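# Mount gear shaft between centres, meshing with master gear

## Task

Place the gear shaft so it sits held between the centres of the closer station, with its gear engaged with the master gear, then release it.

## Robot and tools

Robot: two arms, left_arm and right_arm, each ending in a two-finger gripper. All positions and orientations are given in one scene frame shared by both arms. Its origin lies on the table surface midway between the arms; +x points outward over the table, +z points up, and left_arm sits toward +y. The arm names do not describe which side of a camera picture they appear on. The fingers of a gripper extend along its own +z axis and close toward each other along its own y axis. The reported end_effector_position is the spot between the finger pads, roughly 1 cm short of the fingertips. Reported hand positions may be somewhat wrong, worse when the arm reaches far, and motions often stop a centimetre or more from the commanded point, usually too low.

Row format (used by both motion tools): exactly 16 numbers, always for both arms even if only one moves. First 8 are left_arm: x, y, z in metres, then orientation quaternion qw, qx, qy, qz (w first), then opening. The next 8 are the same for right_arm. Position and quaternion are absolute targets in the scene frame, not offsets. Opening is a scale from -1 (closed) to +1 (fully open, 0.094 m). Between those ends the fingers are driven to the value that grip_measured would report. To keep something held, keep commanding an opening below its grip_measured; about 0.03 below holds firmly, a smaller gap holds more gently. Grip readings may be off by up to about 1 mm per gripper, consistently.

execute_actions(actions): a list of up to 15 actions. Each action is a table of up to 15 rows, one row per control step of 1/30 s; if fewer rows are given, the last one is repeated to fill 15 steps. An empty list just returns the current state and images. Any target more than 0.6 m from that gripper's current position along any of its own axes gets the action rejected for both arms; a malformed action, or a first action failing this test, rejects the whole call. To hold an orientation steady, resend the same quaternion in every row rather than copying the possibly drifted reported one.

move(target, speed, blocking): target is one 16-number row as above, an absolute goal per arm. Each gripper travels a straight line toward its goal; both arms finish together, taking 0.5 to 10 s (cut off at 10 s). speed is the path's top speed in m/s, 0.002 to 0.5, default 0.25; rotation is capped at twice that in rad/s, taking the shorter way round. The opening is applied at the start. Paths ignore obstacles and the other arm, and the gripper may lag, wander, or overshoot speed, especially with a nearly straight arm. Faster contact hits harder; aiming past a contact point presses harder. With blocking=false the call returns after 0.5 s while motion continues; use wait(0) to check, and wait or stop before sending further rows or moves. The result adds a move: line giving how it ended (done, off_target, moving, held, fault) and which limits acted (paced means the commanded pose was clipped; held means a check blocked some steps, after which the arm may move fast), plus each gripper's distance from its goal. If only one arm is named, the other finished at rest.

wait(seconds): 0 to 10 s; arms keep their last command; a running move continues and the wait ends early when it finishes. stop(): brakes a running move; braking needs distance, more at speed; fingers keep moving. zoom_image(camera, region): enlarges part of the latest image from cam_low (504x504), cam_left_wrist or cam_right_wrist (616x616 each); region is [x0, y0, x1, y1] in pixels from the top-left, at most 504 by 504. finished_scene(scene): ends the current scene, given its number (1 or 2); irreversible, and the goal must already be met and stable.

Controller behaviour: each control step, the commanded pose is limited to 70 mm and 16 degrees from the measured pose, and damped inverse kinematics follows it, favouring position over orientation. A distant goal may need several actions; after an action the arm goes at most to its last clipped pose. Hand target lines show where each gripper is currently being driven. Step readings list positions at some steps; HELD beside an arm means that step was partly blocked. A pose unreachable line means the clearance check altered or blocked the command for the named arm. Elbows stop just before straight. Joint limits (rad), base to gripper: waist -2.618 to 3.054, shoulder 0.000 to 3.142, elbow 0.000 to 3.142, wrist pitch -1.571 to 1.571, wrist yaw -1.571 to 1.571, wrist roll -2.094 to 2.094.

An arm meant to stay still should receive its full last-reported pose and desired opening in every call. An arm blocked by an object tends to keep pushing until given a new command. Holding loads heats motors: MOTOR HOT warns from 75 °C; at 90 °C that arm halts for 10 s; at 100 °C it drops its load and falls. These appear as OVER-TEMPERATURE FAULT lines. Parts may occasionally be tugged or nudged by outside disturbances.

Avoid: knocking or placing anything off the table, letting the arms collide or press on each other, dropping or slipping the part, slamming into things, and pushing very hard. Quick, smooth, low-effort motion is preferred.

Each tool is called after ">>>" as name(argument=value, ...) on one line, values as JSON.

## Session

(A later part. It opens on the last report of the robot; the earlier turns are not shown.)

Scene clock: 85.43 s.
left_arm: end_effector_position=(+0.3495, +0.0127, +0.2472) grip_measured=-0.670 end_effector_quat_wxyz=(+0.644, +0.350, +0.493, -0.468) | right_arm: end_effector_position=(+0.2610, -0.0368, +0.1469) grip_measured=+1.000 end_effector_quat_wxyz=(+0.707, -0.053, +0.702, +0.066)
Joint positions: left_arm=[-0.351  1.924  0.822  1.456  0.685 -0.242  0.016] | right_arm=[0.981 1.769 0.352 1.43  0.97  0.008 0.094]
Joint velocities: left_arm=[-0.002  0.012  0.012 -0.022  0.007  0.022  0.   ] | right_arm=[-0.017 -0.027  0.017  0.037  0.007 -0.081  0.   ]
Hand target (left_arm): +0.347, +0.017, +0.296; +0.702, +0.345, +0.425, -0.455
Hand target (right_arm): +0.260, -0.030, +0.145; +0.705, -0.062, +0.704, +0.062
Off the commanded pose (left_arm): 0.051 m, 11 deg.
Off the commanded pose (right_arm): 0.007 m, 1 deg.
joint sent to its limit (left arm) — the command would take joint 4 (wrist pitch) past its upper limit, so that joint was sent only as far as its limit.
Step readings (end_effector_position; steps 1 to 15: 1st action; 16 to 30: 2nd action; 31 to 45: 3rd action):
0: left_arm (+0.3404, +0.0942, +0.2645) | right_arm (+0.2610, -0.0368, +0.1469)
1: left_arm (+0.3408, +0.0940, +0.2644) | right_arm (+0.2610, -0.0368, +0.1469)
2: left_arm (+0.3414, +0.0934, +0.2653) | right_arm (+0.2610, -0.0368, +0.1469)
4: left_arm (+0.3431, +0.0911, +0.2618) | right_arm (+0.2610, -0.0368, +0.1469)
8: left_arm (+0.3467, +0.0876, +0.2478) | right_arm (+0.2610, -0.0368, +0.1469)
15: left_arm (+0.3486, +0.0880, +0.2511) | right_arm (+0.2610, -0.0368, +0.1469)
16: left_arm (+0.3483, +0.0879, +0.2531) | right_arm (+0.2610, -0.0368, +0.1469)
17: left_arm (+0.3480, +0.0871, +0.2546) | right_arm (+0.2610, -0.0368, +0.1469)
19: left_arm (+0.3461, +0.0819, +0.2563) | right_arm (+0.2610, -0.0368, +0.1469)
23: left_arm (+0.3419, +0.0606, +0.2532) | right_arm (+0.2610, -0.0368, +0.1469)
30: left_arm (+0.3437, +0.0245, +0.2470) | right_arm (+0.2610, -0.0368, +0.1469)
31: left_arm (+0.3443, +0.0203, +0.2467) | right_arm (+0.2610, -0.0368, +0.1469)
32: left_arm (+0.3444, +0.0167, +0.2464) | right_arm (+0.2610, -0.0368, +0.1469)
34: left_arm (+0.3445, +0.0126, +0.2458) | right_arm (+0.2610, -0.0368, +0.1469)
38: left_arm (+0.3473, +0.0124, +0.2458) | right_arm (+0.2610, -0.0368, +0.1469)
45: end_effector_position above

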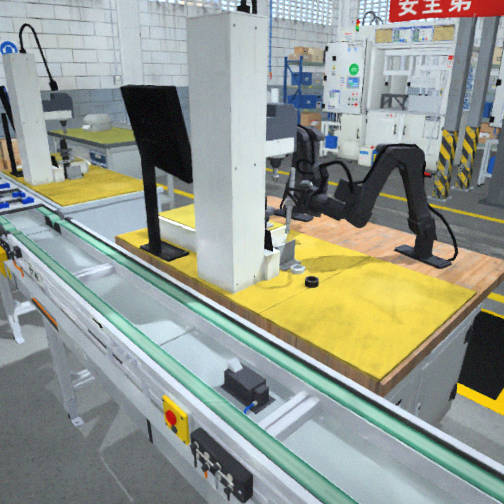

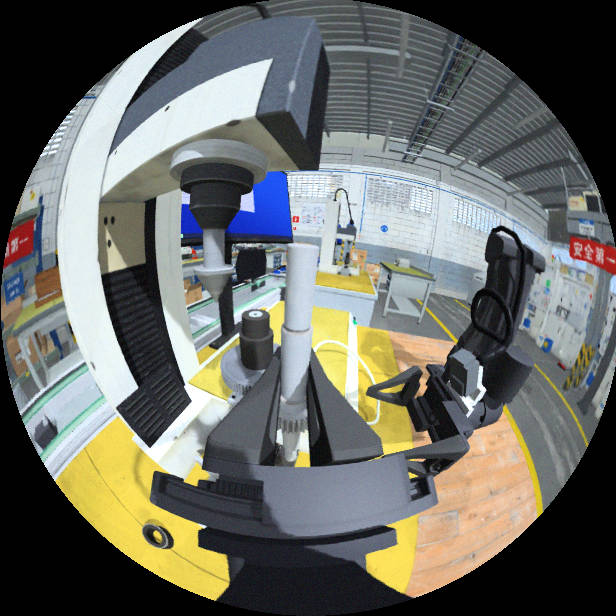

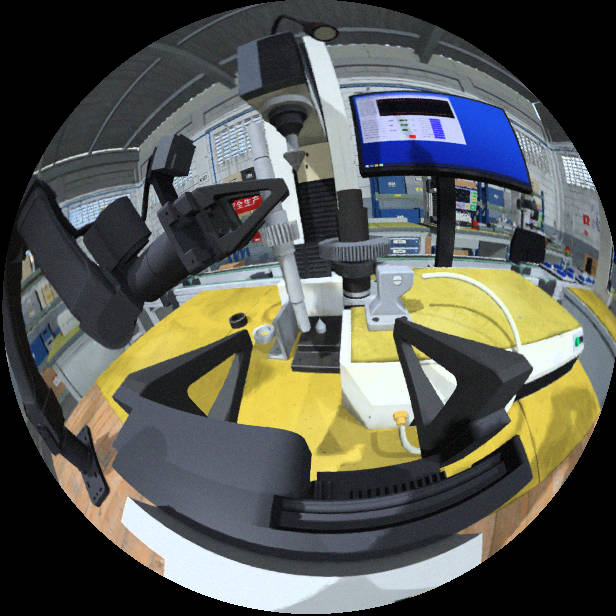

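>>> execute_actions(actions=[[[0.353,0.015,0.298,0.7058,0.3432,0.4197,-0.4564,-0.71,0.26,-0.03,0.145,0.7044,-0.0616,0.7044,0.0616,1],[0.356,0.015,0.297,0.708,0.3427,0.417,-0.4557,-0.71,0.26,-0.03,0.145,0.7044,-0.0616,0.7044,0.0616,1],[0.359,0.016,0.297,0.7105,0.3422,0.414,-0.455,-0.71,0.26,-0.03,0.145,0.7044,-0.0616,0.7044,0.0616,1],[0.362,0.016,0.296,0.713,0.3418,0.411,-0.454,-0.71,0.26,-0.03,0.145,0.7044,-0.0616,0.7044,0.0616,1],[0.365,0.016,0.296,0.7155,0.3413,0.408,-0.4534,-0.71,0.26,-0.03,0.145,0.7044,-0.0616,0.7044,0.0616,1],[0.368,0.017,0.295,0.718,0.3408,0.405,-0.4526,-0.71,0.26,-0.03,0.145,0.7044,-0.0616,0.7044,0.0616,1],[0.371,0.017,0.295,0.7203,0.3403,0.402,-0.4518,-0.71,0.26,-0.03,0.145,0.7044,-0.0616,0.7044,0.0616,1],[0.374,0.017,0.294,0.7227,0.3398,0.3985,-0.451,-0.71,0.26,-0.03,0.145,0.7044,-0.0616,0.7044,0.0616,1],[0.377,0.018,0.294,0.725,0.3393,0.3955,-0.450,-0.71,0.26,-0.03,0.145,0.7044,-0.0616,0.7044,0.0616,1],[0.380,0.018,0.293,0.7275,0.3389,0.3925,-0.4494,-0.71,0.26,-0.03,0.145,0.7044,-0.0616,0.7044,0.0616,1],[0.383,0.018,0.293,0.730,0.3384,0.3894,-0.4486,-0.71,0.26,-0.03,0.145,0.7044,-0.0616,0.7044,0.0616,1],[0.386,0.019,0.292,0.7323,0.3379,0.3863,-0.4478,-0.71,0.26,-0.03,0.145,0.7044,-0.0616,0.7044,0.0616,1],[0.389,0.019,0.292,0.7347,0.3374,0.3832,-0.447,-0.71,0.26,-0.03,0.145,0.7044,-0.0616,0.7044,0.0616,1],[0.392,0.019,0.291,0.737,0.3369,0.380,-0.4462,-0.71,0.26,-0.03,0.145,0.7044,-0.0616,0.7044,0.0616,1],[0.395,0.019,0.291,0.7394,0.3364,0.3770,-0.4454,-0.71,0.26,-0.03,0.145,0.7044,-0.0616,0.7044,0.0616,1]],[[0.395,0.019,0.291,0.7394,0.3364,0.3770,-0.4454,-0.71,0.26,-0.03,0.145,0.7044,-0.0616,0.7044,0.0616,1]]])

>>> zoom_image(camera="cam_right_wrist", region=[220, 100, 400, 380])

Scene clock: 97.07 s.
left_arm: end_effector_position=(+0.3957, +0.0130, +0.2376) grip_measured=-0.670 end_effector_quat_wxyz=(+0.663, +0.355, +0.485, -0.446) | right_arm: end_effector_position=(+0.2610, -0.0368, +0.1469) grip_measured=+1.000 end_effector_quat_wxyz=(+0.707, -0.053, +0.702, +0.066)
Joint positions: left_arm=[-0.297  2.069  0.988  1.456  0.714 -0.213  0.016] | right_arm=[0.981 1.769 0.352 1.43  0.97  0.008 0.094]
Joint velocities: left_arm=[-0.012 -0.002 -0.012  0.037 -0.022  0.007  0.001] | right_arm=[-0.017 -0.007 -0.002  0.022 -0.022  0.037  0.   ]
Hand target (left_arm): +0.392, +0.020, +0.289; +0.720, +0.356, +0.413, -0.429
Hand target (right_arm): +0.260, -0.030, +0.145; +0.705, -0.062, +0.704, +0.062
Off the commanded pose (left_arm): 0.054 m, 15 deg.
Off the commanded pose (right_arm): 0.007 m, 1 deg.
joint sent to its limit (left arm) — the command would take joint 4 (wrist pitch) past its upper limit, so that joint was sent only as far as its limit.
Step readings (end_effector_position; steps 1 to 15: 1st action; 16 to 30: 2nd action):
0: left_arm (+0.3501, +0.0128, +0.2469) | right_arm (+0.2610, -0.0368, +0.1469)
1: left_arm (+0.3502, +0.0127, +0.2470) | right_arm (+0.2610, -0.0368, +0.1469)
2: left_arm (+0.3508, +0.0123, +0.2471) | right_arm (+0.2610, -0.0368, +0.1469)
4: left_arm (+0.3536, +0.0107, +0.2474) | right_arm (+0.2610, -0.0368, +0.1469)
8: left_arm (+0.3634, +0.0084, +0.2455) | right_arm (+0.2610, -0.0368, +0.1469)
15: left_arm (+0.3881, +0.0128, +0.2396) | right_arm (+0.2610, -0.0368, +0.1469)
16: left_arm (+0.3913, +0.0131, +0.2392) | right_arm (+0.2610, -0.0368, +0.1469)
17: left_arm (+0.3938, +0.0135, +0.2386) | right_arm (+0.2610, -0.0368, +0.1469)
19: left_arm (+0.3965, +0.0140, +0.2376) | right_arm (+0.2610, -0.0368, +0.1469)
23: left_arm (+0.3963, +0.0134, +0.2373) | right_arm (+0.2610, -0.0368, +0.1469)
30: end_effector_position above

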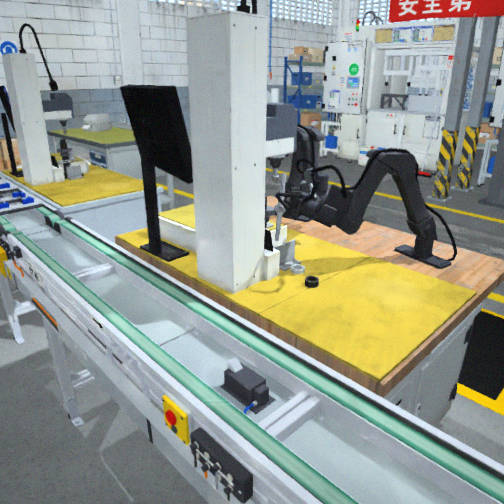

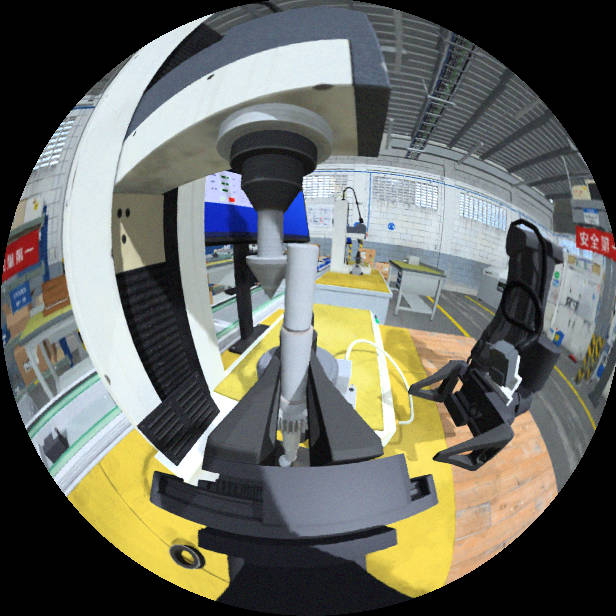

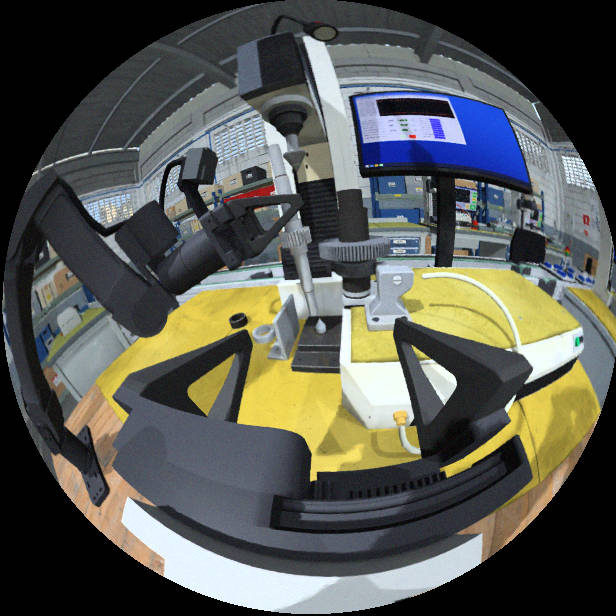

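Region (220, 100, 400, 380) of cam_right_wrist's 616x616 image, scaled by 1.800, with more detail than that image has; it fills the left 324 columns of this view, and the rest is white.

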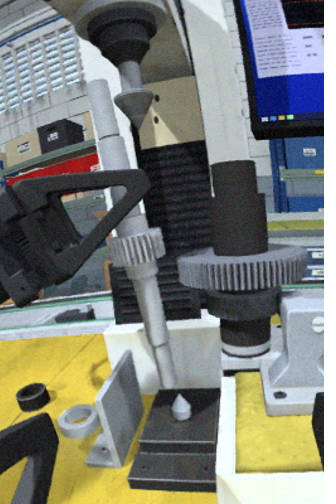

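>>> zoom_image(camera="cam_left_wrist", region=[250, 400, 330, 480])

>>> zoom_image(camera="cam_right_wrist", region=[280, 280, 360, 360])

>>> zoom_image(camera="cam_low", region=[255, 150, 345, 280])

Region (250, 400, 330, 480) of cam_left_wrist's 616x616 image, scaled by 6.300, with more detail than that image has.

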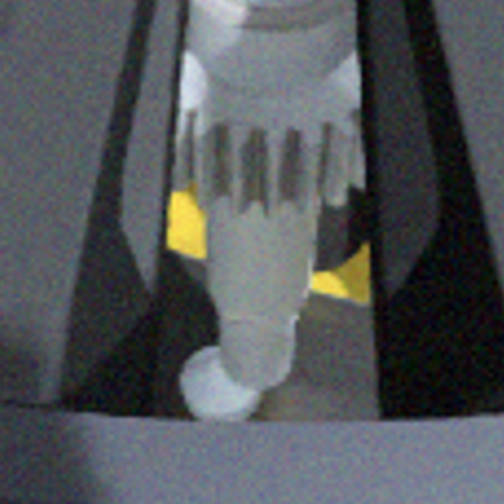

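Region (280, 280, 360, 360) of cam_right_wrist's 616x616 image, scaled by 6.300, with more detail than that image has.

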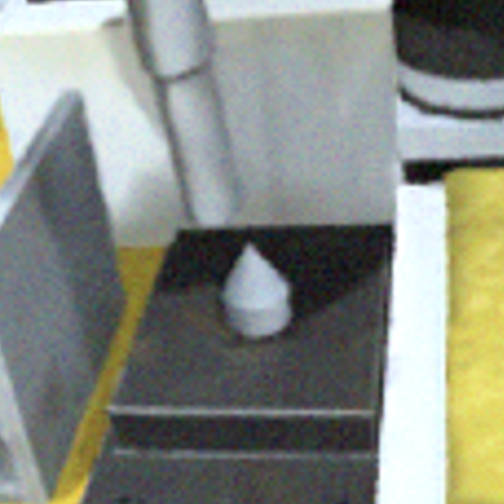

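Region (255, 150, 345, 280) of cam_low's 504x504 image, scaled by 3.877, with more detail than that image has; it fills the left 349 columns of this view, and the rest is white.

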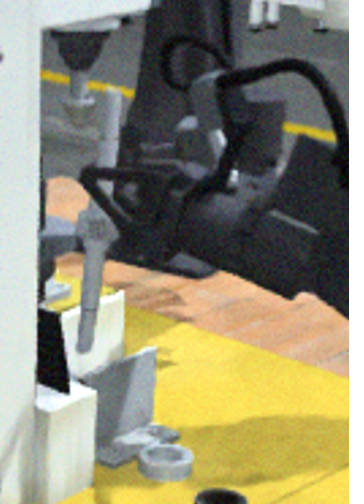

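>>> execute_actions(actions=[[[0.392,0.019,0.289,0.721,0.357,0.412,-0.427,-0.71,0.26,-0.03,0.145,0.7044,-0.0616,0.7044,0.0616,1],[0.392,0.018,0.289,0.7225,0.3585,0.411,-0.4245,-0.71,0.26,-0.03,0.145,0.7044,-0.0616,0.7044,0.0616,1],[0.392,0.017,0.289,0.724,0.360,0.4095,-0.422,-0.71,0.26,-0.03,0.145,0.7044,-0.0616,0.7044,0.0616,1],[0.392,0.016,0.289,0.7255,0.3615,0.408,-0.4195,-0.71,0.26,-0.03,0.145,0.7044,-0.0616,0.7044,0.0616,1],[0.392,0.015,0.289,0.727,0.363,0.407,-0.417,-0.71,0.26,-0.03,0.145,0.7044,-0.0616,0.7044,0.0616,1],[0.392,0.014,0.289,0.7285,0.3645,0.4055,-0.4145,-0.71,0.26,-0.03,0.145,0.7044,-0.0616,0.7044,0.0616,1],[0.392,0.013,0.289,0.730,0.366,0.404,-0.412,-0.71,0.26,-0.03,0.145,0.7044,-0.0616,0.7044,0.0616,1],[0.392,0.012,0.289,0.7315,0.3675,0.403,-0.409,-0.71,0.26,-0.03,0.145,0.7044,-0.0616,0.7044,0.0616,1],[0.392,0.011,0.289,0.733,0.369,0.4015,-0.4065,-0.71,0.26,-0.03,0.145,0.7044,-0.0616,0.7044,0.0616,1],[0.392,0.010,0.289,0.7345,0.3702,0.4003,-0.4036,-0.71,0.26,-0.03,0.145,0.7044,-0.0616,0.7044,0.0616,1],[0.392,0.009,0.289,0.7345,0.3702,0.4003,-0.4036,-0.71,0.26,-0.03,0.145,0.7044,-0.0616,0.7044,0.0616,1],[0.392,0.008,0.289,0.7345,0.3702,0.4003,-0.4036,-0.71,0.26,-0.03,0.145,0.7044,-0.0616,0.7044,0.0616,1]],[[0.392,0.008,0.289,0.7345,0.3702,0.4003,-0.4036,-0.71,0.26,-0.03,0.145,0.7044,-0.0616,0.7044,0.0616,1]]])

>>> zoom_image(camera="cam_left_wrist", region=[250, 400, 330, 480])

>>> zoom_image(camera="cam_right_wrist", region=[280, 280, 360, 360])

Scene clock: 101.43 s.
left_arm: end_effector_position=(+0.3923, +0.0082, +0.2379) grip_measured=-0.670 end_effector_quat_wxyz=(+0.680, +0.376, +0.469, -0.421) | right_arm: end_effector_position=(+0.2610, -0.0368, +0.1469) grip_measured=+1.000 end_effector_quat_wxyz=(+0.707, -0.053, +0.702, +0.066)
Joint positions: left_arm=[-0.311  2.069  0.988  1.456  0.707 -0.129  0.016] | right_arm=[0.981 1.769 0.352 1.43  0.97  0.008 0.094]
Joint velocities: left_arm=[-0.002  0.012  0.007 -0.007  0.037 -0.007  0.   ] | right_arm=[-0.002  0.007 -0.002 -0.037  0.022 -0.022  0.   ]
Hand target (left_arm): +0.389, +0.010, +0.288; +0.734, +0.370, +0.402, -0.404
Hand target (right_arm): +0.260, -0.030, +0.145; +0.705, -0.062, +0.704, +0.062
Off the commanded pose (left_arm): 0.051 m, 10 deg.
Off the commanded pose (right_arm): 0.007 m, 1 deg.
Step readings (end_effector_position; steps 1 to 15: 1st action; 16 to 30: 2nd action):
0: left_arm (+0.3954, +0.0129, +0.2376) | right_arm (+0.2610, -0.0368, +0.1469)
1: left_arm (+0.3954, +0.0129, +0.2376) | right_arm (+0.2610, -0.0368, +0.1469)
2: left_arm (+0.3954, +0.0129, +0.2376) | right_arm (+0.2610, -0.0368, +0.1469)
4: left_arm (+0.3954, +0.0129, +0.2376) | right_arm (+0.2610, -0.0368, +0.1469)
8: left_arm (+0.3954, +0.0129, +0.2376) | right_arm (+0.2610, -0.0368, +0.1469)
15: left_arm (+0.3931, +0.0093, +0.2379) | right_arm (+0.2610, -0.0368, +0.1469)
16: left_arm (+0.3926, +0.0087, +0.2379) | right_arm (+0.2610, -0.0368, +0.1469)
17: left_arm (+0.3923, +0.0084, +0.2379) | right_arm (+0.2610, -0.0368, +0.1469)
19: left_arm (+0.3921, +0.0081, +0.2379) | right_arm (+0.2610, -0.0368, +0.1469)
23: left_arm (+0.3922, +0.0081, +0.2379) | right_arm (+0.2610, -0.0368, +0.1469)
30: end_effector_position above

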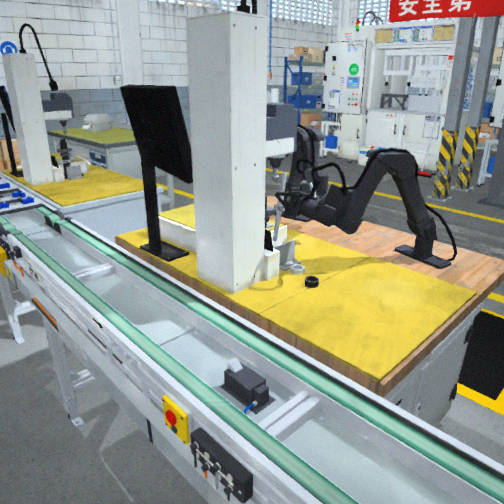

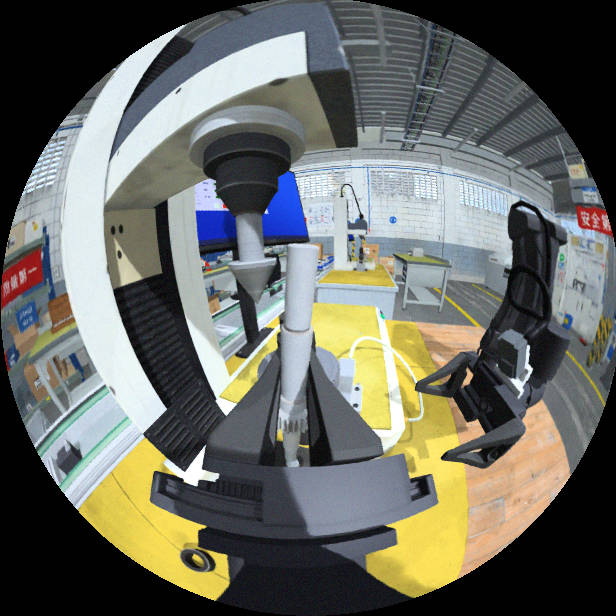

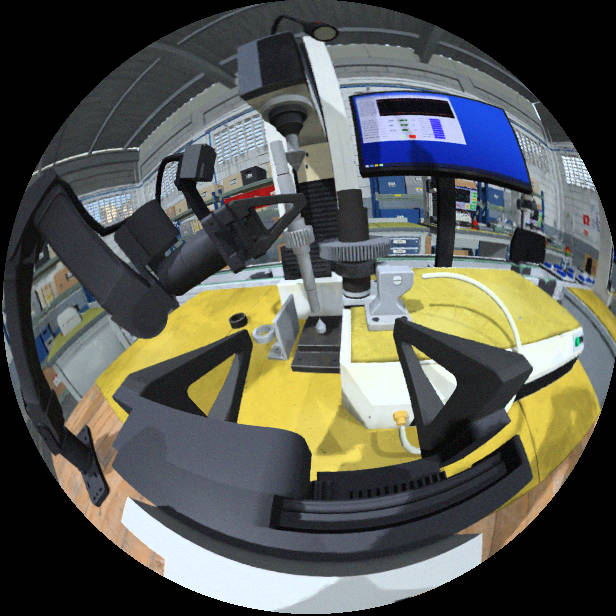

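Region (250, 400, 330, 480) of cam_left_wrist's 616x616 image, scaled by 6.300, with more detail than that image has.

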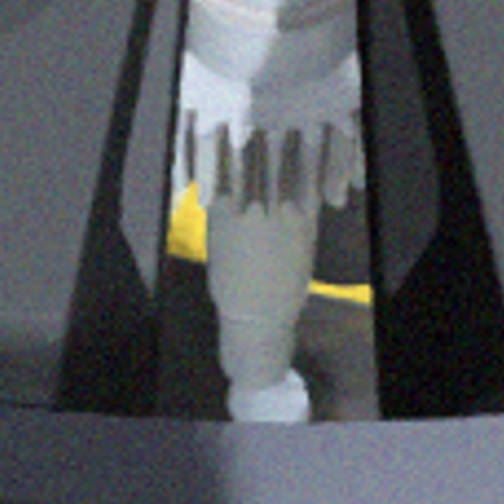

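Region (280, 280, 360, 360) of cam_right_wrist's 616x616 image, scaled by 6.300, with more detail than that image has.

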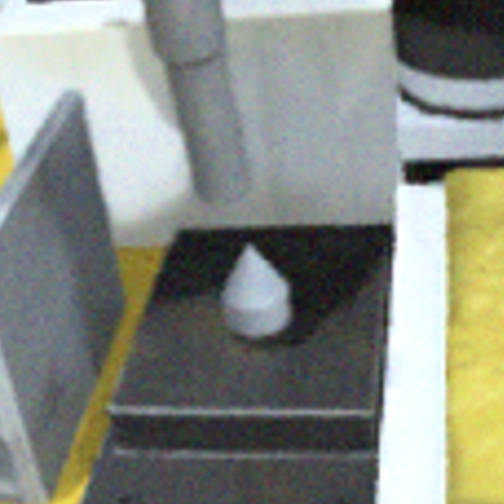

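>>> execute_actions(actions=[[[0.390,0.013,0.289,0.7345,0.3702,0.4003,-0.4036,-0.70,0.26,-0.03,0.145,0.7044,-0.0616,0.7044,0.0616,1],[0.390,0.016,0.289,0.7345,0.3702,0.4003,-0.4036,-0.69,0.26,-0.03,0.145,0.7044,-0.0616,0.7044,0.0616,1],[0.390,0.019,0.289,0.7345,0.3702,0.4003,-0.4036,-0.685,0.26,-0.03,0.145,0.7044,-0.0616,0.7044,0.0616,1],[0.390,0.022,0.289,0.7345,0.3702,0.4003,-0.4036,-0.682,0.26,-0.03,0.145,0.7044,-0.0616,0.7044,0.0616,1],[0.390,0.025,0.289,0.7345,0.3702,0.4003,-0.4036,-0.682,0.26,-0.03,0.145,0.7044,-0.0616,0.7044,0.0616,1],[0.390,0.027,0.289,0.7345,0.3702,0.4003,-0.4036,-0.682,0.26,-0.03,0.145,0.7044,-0.0616,0.7044,0.0616,1],[0.390,0.029,0.289,0.7345,0.3702,0.4003,-0.4036,-0.682,0.26,-0.03,0.145,0.7044,-0.0616,0.7044,0.0616,1],[0.390,0.031,0.289,0.7345,0.3702,0.4003,-0.4036,-0.682,0.26,-0.03,0.145,0.7044,-0.0616,0.7044,0.0616,1],[0.390,0.033,0.289,0.7345,0.3702,0.4003,-0.4036,-0.682,0.26,-0.03,0.145,0.7044,-0.0616,0.7044,0.0616,1],[0.390,0.035,0.289,0.7345,0.3702,0.4003,-0.4036,-0.682,0.26,-0.03,0.145,0.7044,-0.0616,0.7044,0.0616,1],[0.390,0.037,0.289,0.7345,0.3702,0.4003,-0.4036,-0.682,0.26,-0.03,0.145,0.7044,-0.0616,0.7044,0.0616,1],[0.390,0.039,0.289,0.7345,0.3702,0.4003,-0.4036,-0.682,0.26,-0.03,0.145,0.7044,-0.0616,0.7044,0.0616,1],[0.390,0.041,0.289,0.7345,0.3702,0.4003,-0.4036,-0.682,0.26,-0.03,0.145,0.7044,-0.0616,0.7044,0.0616,1],[0.390,0.043,0.289,0.7345,0.3702,0.4003,-0.4036,-0.682,0.26,-0.03,0.145,0.7044,-0.0616,0.7044,0.0616,1],[0.390,0.045,0.289,0.7345,0.3702,0.4003,-0.4036,-0.682,0.26,-0.03,0.145,0.7044,-0.0616,0.7044,0.0616,1]],[[0.390,0.047,0.289,0.7345,0.3702,0.4003,-0.4036,-0.682,0.26,-0.03,0.145,0.7044,-0.0616,0.7044,0.0616,1],[0.390,0.049,0.289,0.7345,0.3702,0.4003,-0.4036,-0.682,0.26,-0.03,0.145,0.7044,-0.0616,0.7044,0.0616,1],[0.390,0.051,0.289,0.7345,0.3702,0.4003,-0.4036,-0.682,0.26,-0.03,0.145,0.7044,-0.0616,0.7044,0.0616,1],[0.390,0.053,0.289,0.7345,0.3702,0.4003,-0.4036,-0.682,0.26,-0.03,0.145,0.7044,-0.0616,0.7044,0.0616,1],[0.390,0.055,0.289,0.7345,0.3702,0.4003,-0.4036,-0.682,0.26,-0.03,0.145,0.7044,-0.0616,0.7044,0.0616,1],[0.390,0.057,0.289,0.7345,0.3702,0.4003,-0.4036,-0.682,0.26,-0.03,0.145,0.7044,-0.0616,0.7044,0.0616,1],[0.390,0.059,0.289,0.7345,0.3702,0.4003,-0.4036,-0.682,0.26,-0.03,0.145,0.7044,-0.0616,0.7044,0.0616,1],[0.390,0.061,0.289,0.7345,0.3702,0.4003,-0.4036,-0.682,0.26,-0.03,0.145,0.7044,-0.0616,0.7044,0.0616,1],[0.390,0.063,0.289,0.7345,0.3702,0.4003,-0.4036,-0.682,0.26,-0.03,0.145,0.7044,-0.0616,0.7044,0.0616,1],[0.390,0.065,0.289,0.7345,0.3702,0.4003,-0.4036,-0.682,0.26,-0.03,0.145,0.7044,-0.0616,0.7044,0.0616,1]]])

>>> zoom_image(camera="cam_right_wrist", region=[220, 100, 400, 380])

>>> zoom_image(camera="cam_left_wrist", region=[220, 220, 380, 480])

Scene clock: 110.43 s.
left_arm: end_effector_position=(+0.3978, +0.0503, +0.2376) grip_measured=-0.669 end_effector_quat_wxyz=(+0.671, +0.380, +0.481, -0.416) | right_arm: end_effector_position=(+0.2610, -0.0368, +0.1469) grip_measured=+1.000 end_effector_quat_wxyz=(+0.707, -0.053, +0.702, +0.066)
Joint positions: left_arm=[-0.201  2.013  0.925  1.456  0.811 -0.159  0.016] | right_arm=[0.981 1.769 0.352 1.43  0.97  0.008 0.094]
Joint velocities: left_arm=[ 0.002 -0.032 -0.012 -0.066  0.081 -0.037 -0.001] | right_arm=[-0.022  0.012 -0.022  0.007 -0.051 -0.007  0.   ]
Hand target (left_arm): +0.389, +0.063, +0.287; +0.723, +0.382, +0.419, -0.395
Hand target (right_arm): +0.260, -0.030, +0.145; +0.705, -0.062, +0.704, +0.062
Off the commanded pose (left_arm): 0.054 m, 12 deg.
Off the commanded pose (right_arm): 0.007 m, 1 deg.
joint sent to its limit (left arm) — the command would take joint 4 (wrist pitch) past its upper limit, so that joint was sent only as far as its limit.
Step readings (end_effector_position; steps 1 to 15: 1st action; 16 to 30: 2nd action):
0: left_arm (+0.3923, +0.0082, +0.2379) | right_arm (+0.2610, -0.0368, +0.1469)
1: left_arm (+0.3923, +0.0082, +0.2379) | right_arm (+0.2610, -0.0368, +0.1469)
2: left_arm (+0.3923, +0.0082, +0.2379) | right_arm (+0.2610, -0.0368, +0.1469)
4: left_arm (+0.3922, +0.0083, +0.2378) | right_arm (+0.2610, -0.0368, +0.1469)
8: left_arm (+0.3941, +0.0125, +0.2371) | right_arm (+0.2610, -0.0368, +0.1469)
15: left_arm (+0.4011, +0.0288, +0.2340) | right_arm (+0.2610, -0.0368, +0.1469)
16: left_arm (+0.4012, +0.0310, +0.2335) | right_arm (+0.2610, -0.0368, +0.1469)
17: left_arm (+0.4012, +0.0330, +0.2335) | right_arm (+0.2610, -0.0368, +0.1469)
19: left_arm (+0.4008, +0.0368, +0.2337) | right_arm (+0.2610, -0.0368, +0.1469)
23: left_arm (+0.4001, +0.0445, +0.2358) | right_arm (+0.2610, -0.0368, +0.1469)
30: end_effector_position above

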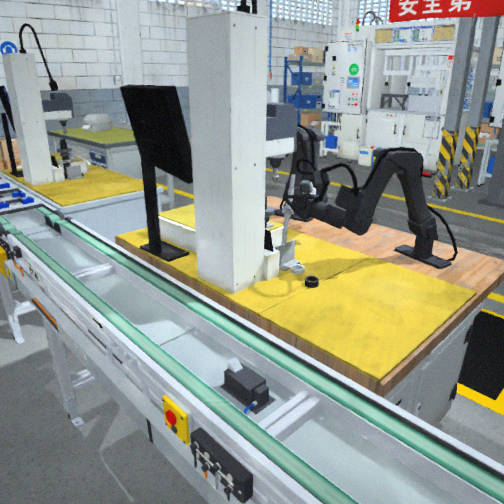

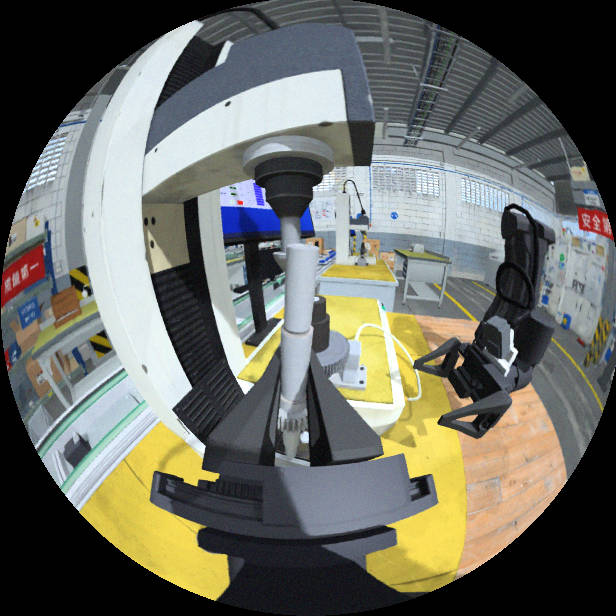

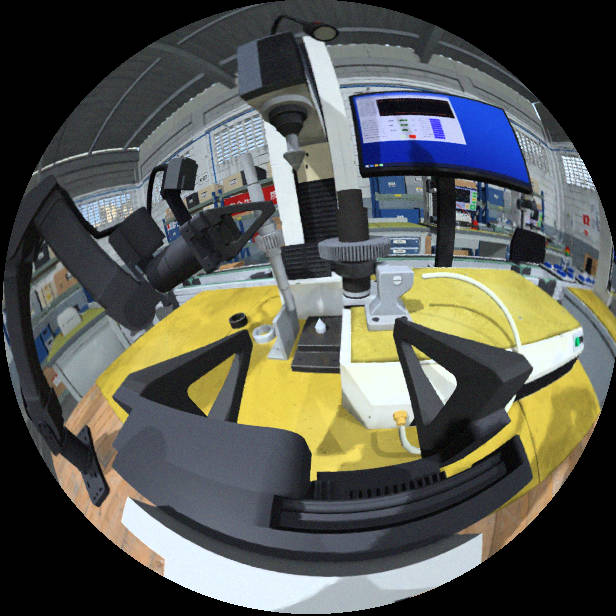

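Region (220, 100, 400, 380) of cam_right_wrist's 616x616 image, scaled by 1.800, with more detail than that image has; it fills the left 324 columns of this view, and the rest is white.

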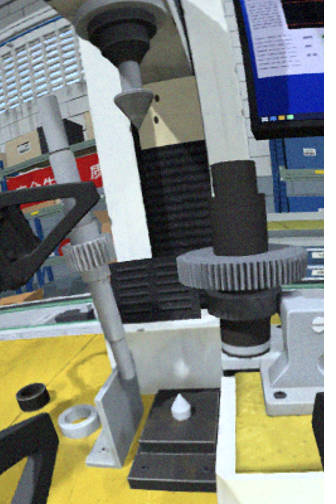

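Region (220, 220, 380, 480) of cam_left_wrist's 616x616 image, scaled by 1.938, with more detail than that image has; it fills the left 310 columns of this view, and the rest is white.

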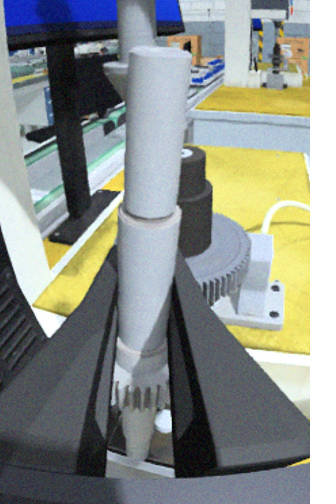

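>>> execute_actions(actions=[[[0.390,0.067,0.289,0.7345,0.3702,0.4003,-0.4036,-0.68,0.26,-0.03,0.145,0.7044,-0.0616,0.7044,0.0616,1],[0.390,0.069,0.289,0.7345,0.3702,0.4003,-0.4036,-0.68,0.26,-0.03,0.145,0.7044,-0.0616,0.7044,0.0616,1],[0.390,0.071,0.289,0.7345,0.3702,0.4003,-0.4036,-0.68,0.26,-0.03,0.145,0.7044,-0.0616,0.7044,0.0616,1],[0.390,0.073,0.289,0.7345,0.3702,0.4003,-0.4036,-0.68,0.26,-0.03,0.145,0.7044,-0.0616,0.7044,0.0616,1],[0.390,0.075,0.289,0.7345,0.3702,0.4003,-0.4036,-0.68,0.26,-0.03,0.145,0.7044,-0.0616,0.7044,0.0616,1],[0.390,0.077,0.289,0.7345,0.3702,0.4003,-0.4036,-0.68,0.26,-0.03,0.145,0.7044,-0.0616,0.7044,0.0616,1],[0.390,0.079,0.289,0.7345,0.3702,0.4003,-0.4036,-0.68,0.26,-0.03,0.145,0.7044,-0.0616,0.7044,0.0616,1],[0.390,0.081,0.289,0.7345,0.3702,0.4003,-0.4036,-0.68,0.26,-0.03,0.145,0.7044,-0.0616,0.7044,0.0616,1],[0.390,0.083,0.289,0.7345,0.3702,0.4003,-0.4036,-0.68,0.26,-0.03,0.145,0.7044,-0.0616,0.7044,0.0616,1],[0.390,0.085,0.289,0.7345,0.3702,0.4003,-0.4036,-0.68,0.26,-0.03,0.145,0.7044,-0.0616,0.7044,0.0616,1]]])

>>> zoom_image(camera="cam_right_wrist", region=[220, 100, 400, 380])

>>> zoom_image(camera="cam_left_wrist", region=[220, 220, 380, 480])

Scene clock: 112.00 s.
left_arm: end_effector_position=(+0.3934, +0.0683, +0.2374) grip_measured=-0.667 end_effector_quat_wxyz=(+0.660, +0.383, +0.488, -0.423) | right_arm: end_effector_position=(+0.2610, -0.0368, +0.1469) grip_measured=+1.000 end_effector_quat_wxyz=(+0.707, -0.053, +0.702, +0.066)
Joint positions: left_arm=[-0.153  1.978  0.886  1.459  0.873 -0.19   0.016] | right_arm=[0.981 1.769 0.352 1.43  0.97  0.008 0.094]
Joint velocities: left_arm=[-0.002 -0.037 -0.017 -0.022  0.11  -0.037  0.001] | right_arm=[-0.017 -0.017 -0.012 -0.037 -0.095  0.022  0.   ]
Hand target (left_arm): +0.388, +0.084, +0.287; +0.719, +0.385, +0.426, -0.390
Hand target (right_arm): +0.260, -0.030, +0.145; +0.705, -0.062, +0.704, +0.062
Off the commanded pose (left_arm): 0.054 m, 13 deg.
Off the commanded pose (right_arm): 0.007 m, 1 deg.
joint sent to its limit (left arm) — the command would take joint 4 (wrist pitch) past its upper limit, so that joint was sent only as far as its limit.
Step readings (end_effector_position):
0: left_arm (+0.3964, +0.0499, +0.2382) | right_arm (+0.2610, -0.0368, +0.1469)
1: left_arm (+0.3964, +0.0500, +0.2382) | right_arm (+0.2610, -0.0368, +0.1469)
2: left_arm (+0.3964, +0.0503, +0.2382) | right_arm (+0.2610, -0.0368, +0.1469)
4: left_arm (+0.3961, +0.0516, +0.2382) | right_arm (+0.2610, -0.0368, +0.1469)
8: left_arm (+0.3951, +0.0589, +0.2380) | right_arm (+0.2610, -0.0368, +0.1469)
15: end_effector_position above

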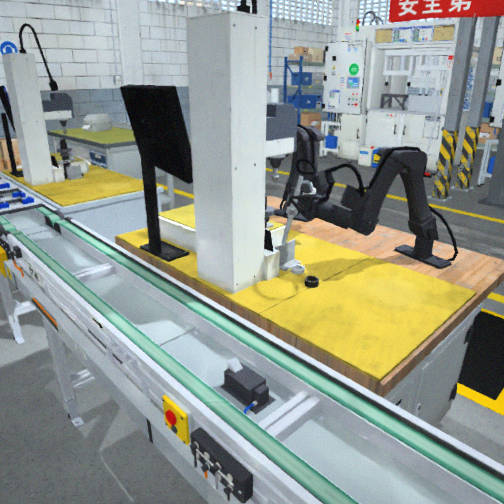

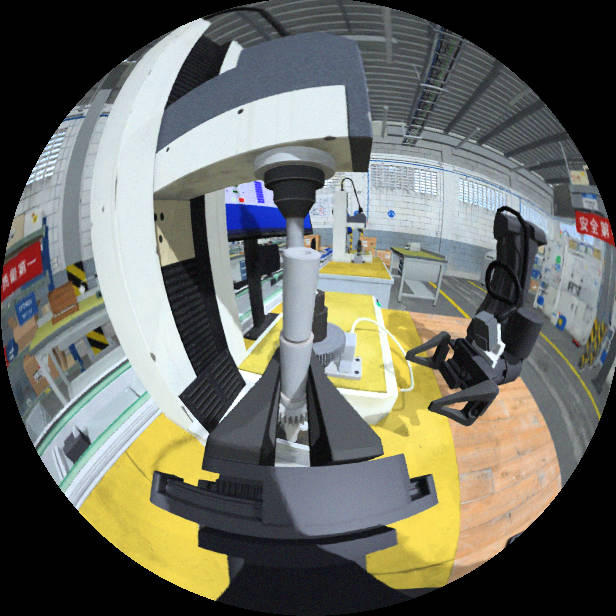

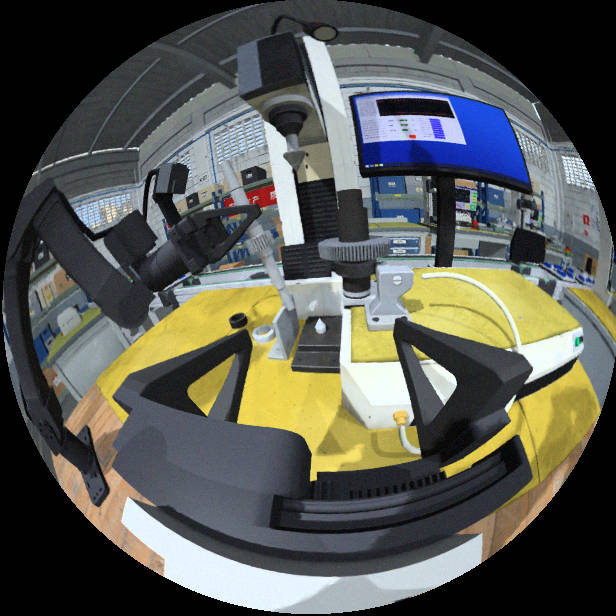

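Region (220, 100, 400, 380) of cam_right_wrist's 616x616 image, scaled by 1.800, with more detail than that image has; it fills the left 324 columns of this view, and the rest is white.

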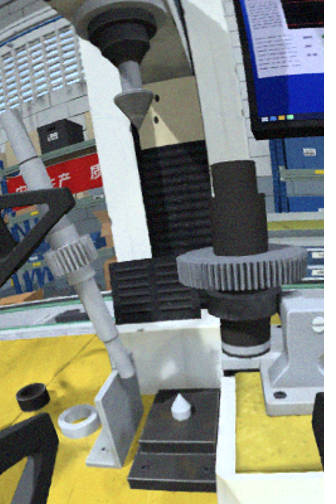

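Region (220, 220, 380, 480) of cam_left_wrist's 616x616 image, scaled by 1.938, with more detail than that image has; it fills the left 310 columns of this view, and the rest is white.

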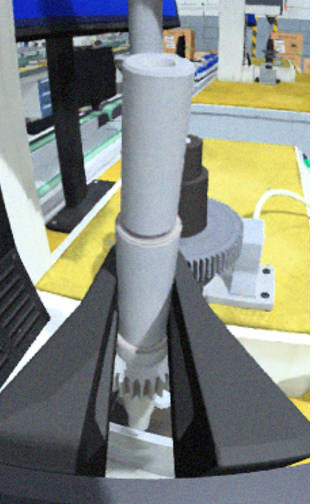

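>>> execute_actions(actions=[])

Scene clock: 114.17 s.
left_arm: end_effector_position=(+0.3927, +0.0684, +0.2388) grip_measured=-0.667 end_effector_quat_wxyz=(+0.661, +0.385, +0.486, -0.424) | right_arm: end_effector_position=(+0.2610, -0.0368, +0.1469) grip_measured=+1.000 end_effector_quat_wxyz=(+0.707, -0.053, +0.702, +0.066)
Joint positions: left_arm=[-0.152  1.975  0.886  1.459  0.876 -0.19   0.016] | right_arm=[0.981 1.769 0.352 1.43  0.97  0.008 0.094]
Joint velocities: left_arm=[-0.007 -0.007 -0.012  0.037  0.007 -0.007 -0.001] | right_arm=[-0.022 -0.002  0.002  0.037  0.007 -0.095  0.   ]
Hand target (left_arm): +0.388, +0.084, +0.287; +0.719, +0.385, +0.426, -0.390
Hand target (right_arm): +0.260, -0.030, +0.145; +0.705, -0.062, +0.704, +0.062
Off the commanded pose (left_arm): 0.053 m, 13 deg.
Off the commanded pose (right_arm): 0.007 m, 1 deg.

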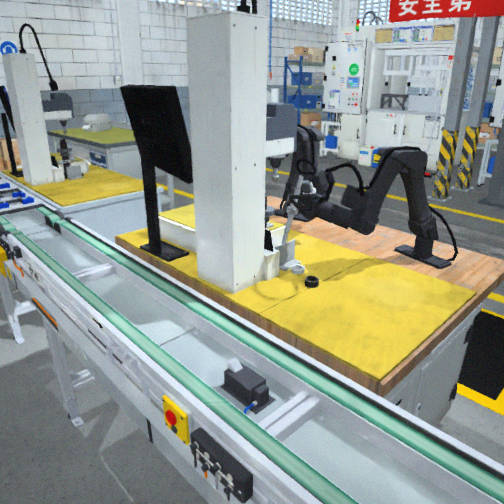

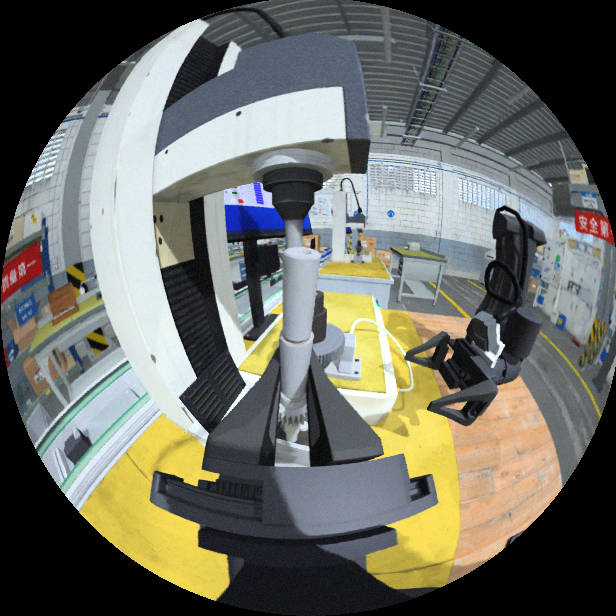

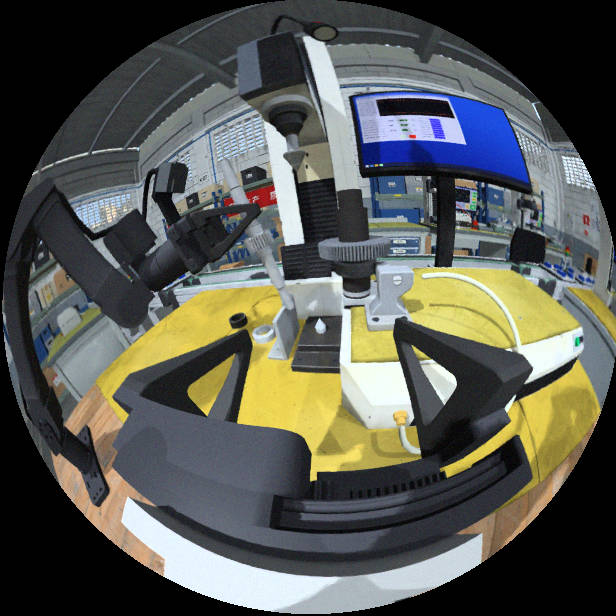

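>>> execute_actions(actions=[[[0.390,0.083,0.289,0.733,0.369,0.401,-0.406,-0.69,0.26,-0.03,0.145,0.7044,-0.0616,0.7044,0.0616,1],[0.390,0.081,0.289,0.732,0.368,0.402,-0.408,-0.70,0.26,-0.03,0.145,0.7044,-0.0616,0.7044,0.0616,1],[0.390,0.079,0.289,0.731,0.367,0.403,-0.410,-0.71,0.26,-0.03,0.145,0.7044,-0.0616,0.7044,0.0616,1],[0.390,0.077,0.289,0.730,0.366,0.404,-0.412,-0.71,0.26,-0.03,0.145,0.7044,-0.0616,0.7044,0.0616,1],[0.390,0.075,0.289,0.729,0.365,0.405,-0.414,-0.71,0.26,-0.03,0.145,0.7044,-0.0616,0.7044,0.0616,1],[0.390,0.073,0.289,0.728,0.364,0.406,-0.416,-0.71,0.26,-0.03,0.145,0.7044,-0.0616,0.7044,0.0616,1],[0.390,0.071,0.289,0.727,0.363,0.407,-0.418,-0.71,0.26,-0.03,0.145,0.7044,-0.0616,0.7044,0.0616,1],[0.390,0.069,0.289,0.726,0.362,0.408,-0.420,-0.71,0.26,-0.03,0.145,0.7044,-0.0616,0.7044,0.0616,1],[0.390,0.067,0.289,0.725,0.361,0.409,-0.422,-0.71,0.26,-0.03,0.145,0.7044,-0.0616,0.7044,0.0616,1],[0.390,0.065,0.289,0.724,0.360,0.410,-0.424,-0.71,0.26,-0.03,0.145,0.7044,-0.0616,0.7044,0.0616,1],[0.390,0.063,0.289,0.723,0.359,0.411,-0.425,-0.71,0.26,-0.03,0.145,0.7044,-0.0616,0.7044,0.0616,1],[0.390,0.061,0.289,0.722,0.358,0.412,-0.427,-0.71,0.26,-0.03,0.145,0.7044,-0.0616,0.7044,0.0616,1],[0.390,0.060,0.289,0.720,0.356,0.413,-0.429,-0.71,0.26,-0.03,0.145,0.7044,-0.0616,0.7044,0.0616,1]],[[0.390,0.060,0.289,0.720,0.356,0.413,-0.429,-0.71,0.26,-0.03,0.145,0.7044,-0.0616,0.7044,0.0616,1]]])

>>> zoom_image(camera="cam_right_wrist", region=[220, 100, 400, 380])

Scene clock: 116.67 s.
left_arm: end_effector_position=(+0.3910, +0.0589, +0.2411) grip_measured=-0.669 end_effector_quat_wxyz=(+0.657, +0.366, +0.494, -0.437) | right_arm: end_effector_position=(+0.2610, -0.0368, +0.1469) grip_measured=+1.000 end_effector_quat_wxyz=(+0.707, -0.053, +0.702, +0.066)
Joint positions: left_arm=[-0.185  1.975  0.886  1.459  0.829 -0.229  0.016] | right_arm=[0.981 1.769 0.352 1.43  0.97  0.008 0.094]
Joint velocities: left_arm=[ 0.007  0.007  0.007 -0.081  0.066 -0.022 -0.   ] | right_arm=[-0.002 -0.012 -0.002 -0.051  0.007  0.022  0.   ]
Hand target (left_arm): +0.387, +0.061, +0.288; +0.709, +0.366, +0.431, -0.421
Hand target (right_arm): +0.260, -0.030, +0.145; +0.705, -0.062, +0.704, +0.062
Off the commanded pose (left_arm): 0.048 m, 12 deg.
Off the commanded pose (right_arm): 0.007 m, 1 deg.
joint sent to its limit (left arm) — the command would take joint 4 (wrist pitch) past its upper limit, so that joint was sent only as far as its limit.
Step readings (end_effector_position; steps 1 to 15: 1st action; 16 to 30: 2nd action):
0: left_arm (+0.3927, +0.0684, +0.2388) | right_arm (+0.2610, -0.0368, +0.1469)
1: left_arm (+0.3927, +0.0684, +0.2388) | right_arm (+0.2610, -0.0368, +0.1469)
2: left_arm (+0.3927, +0.0684, +0.2388) | right_arm (+0.2610, -0.0368, +0.1469)
4: left_arm (+0.3928, +0.0685, +0.2388) | right_arm (+0.2610, -0.0368, +0.1469)
8: left_arm (+0.3938, +0.0684, +0.2393) | right_arm (+0.2610, -0.0368, +0.1469)
15: left_arm (+0.3909, +0.0606, +0.2405) | right_arm (+0.2610, -0.0368, +0.1469)
16: left_arm (+0.3903, +0.0595, +0.2406) | right_arm (+0.2610, -0.0368, +0.1469)
17: left_arm (+0.3899, +0.0589, +0.2407) | right_arm (+0.2610, -0.0368, +0.1469)
19: left_arm (+0.3897, +0.0584, +0.2408) | right_arm (+0.2610, -0.0368, +0.1469)
23: left_arm (+0.3905, +0.0587, +0.2410) | right_arm (+0.2610, -0.0368, +0.1469)
30: end_effector_position above

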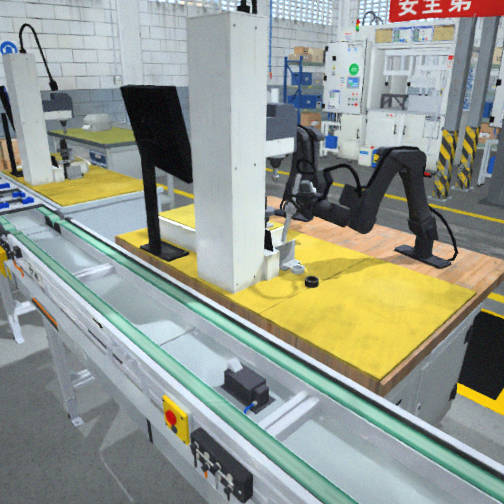

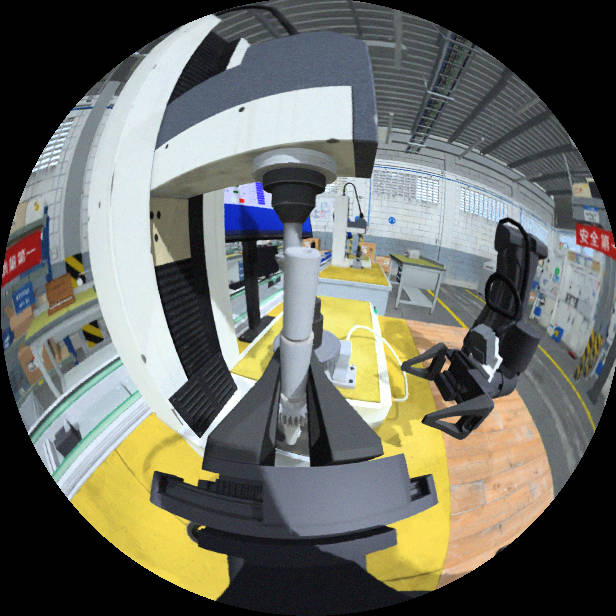

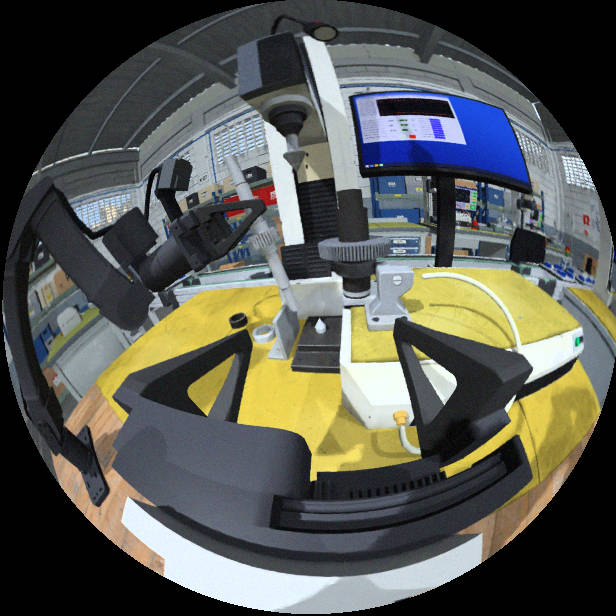

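Region (220, 100, 400, 380) of cam_right_wrist's 616x616 image, scaled by 1.800, with more detail than that image has; it fills the left 324 columns of this view, and the rest is white.

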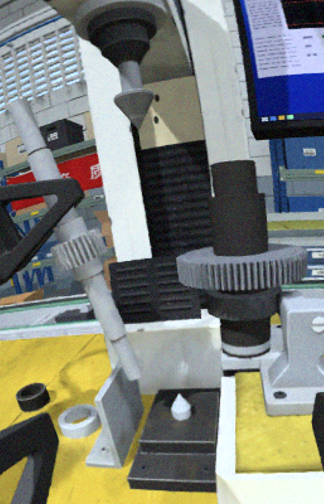

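>>> zoom_image(camera="cam_right_wrist", region=[260, 270, 350, 360])

>>> zoom_image(camera="cam_left_wrist", region=[250, 400, 330, 480])

Region (260, 270, 350, 360) of cam_right_wrist's 616x616 image, scaled by 5.600, with more detail than that image has.

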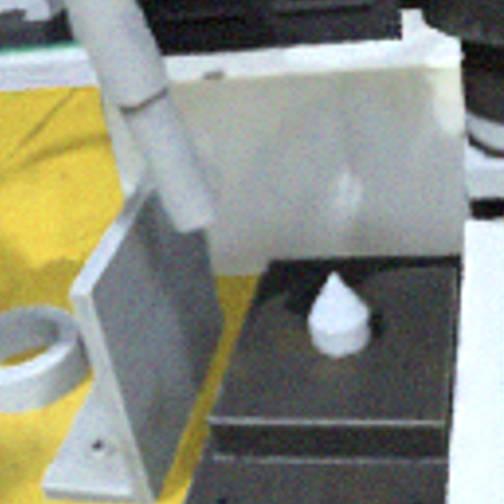

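Region (250, 400, 330, 480) of cam_left_wrist's 616x616 image, scaled by 6.300, with more detail than that image has.

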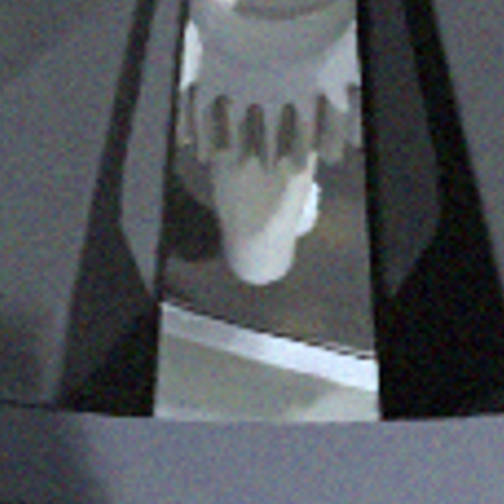

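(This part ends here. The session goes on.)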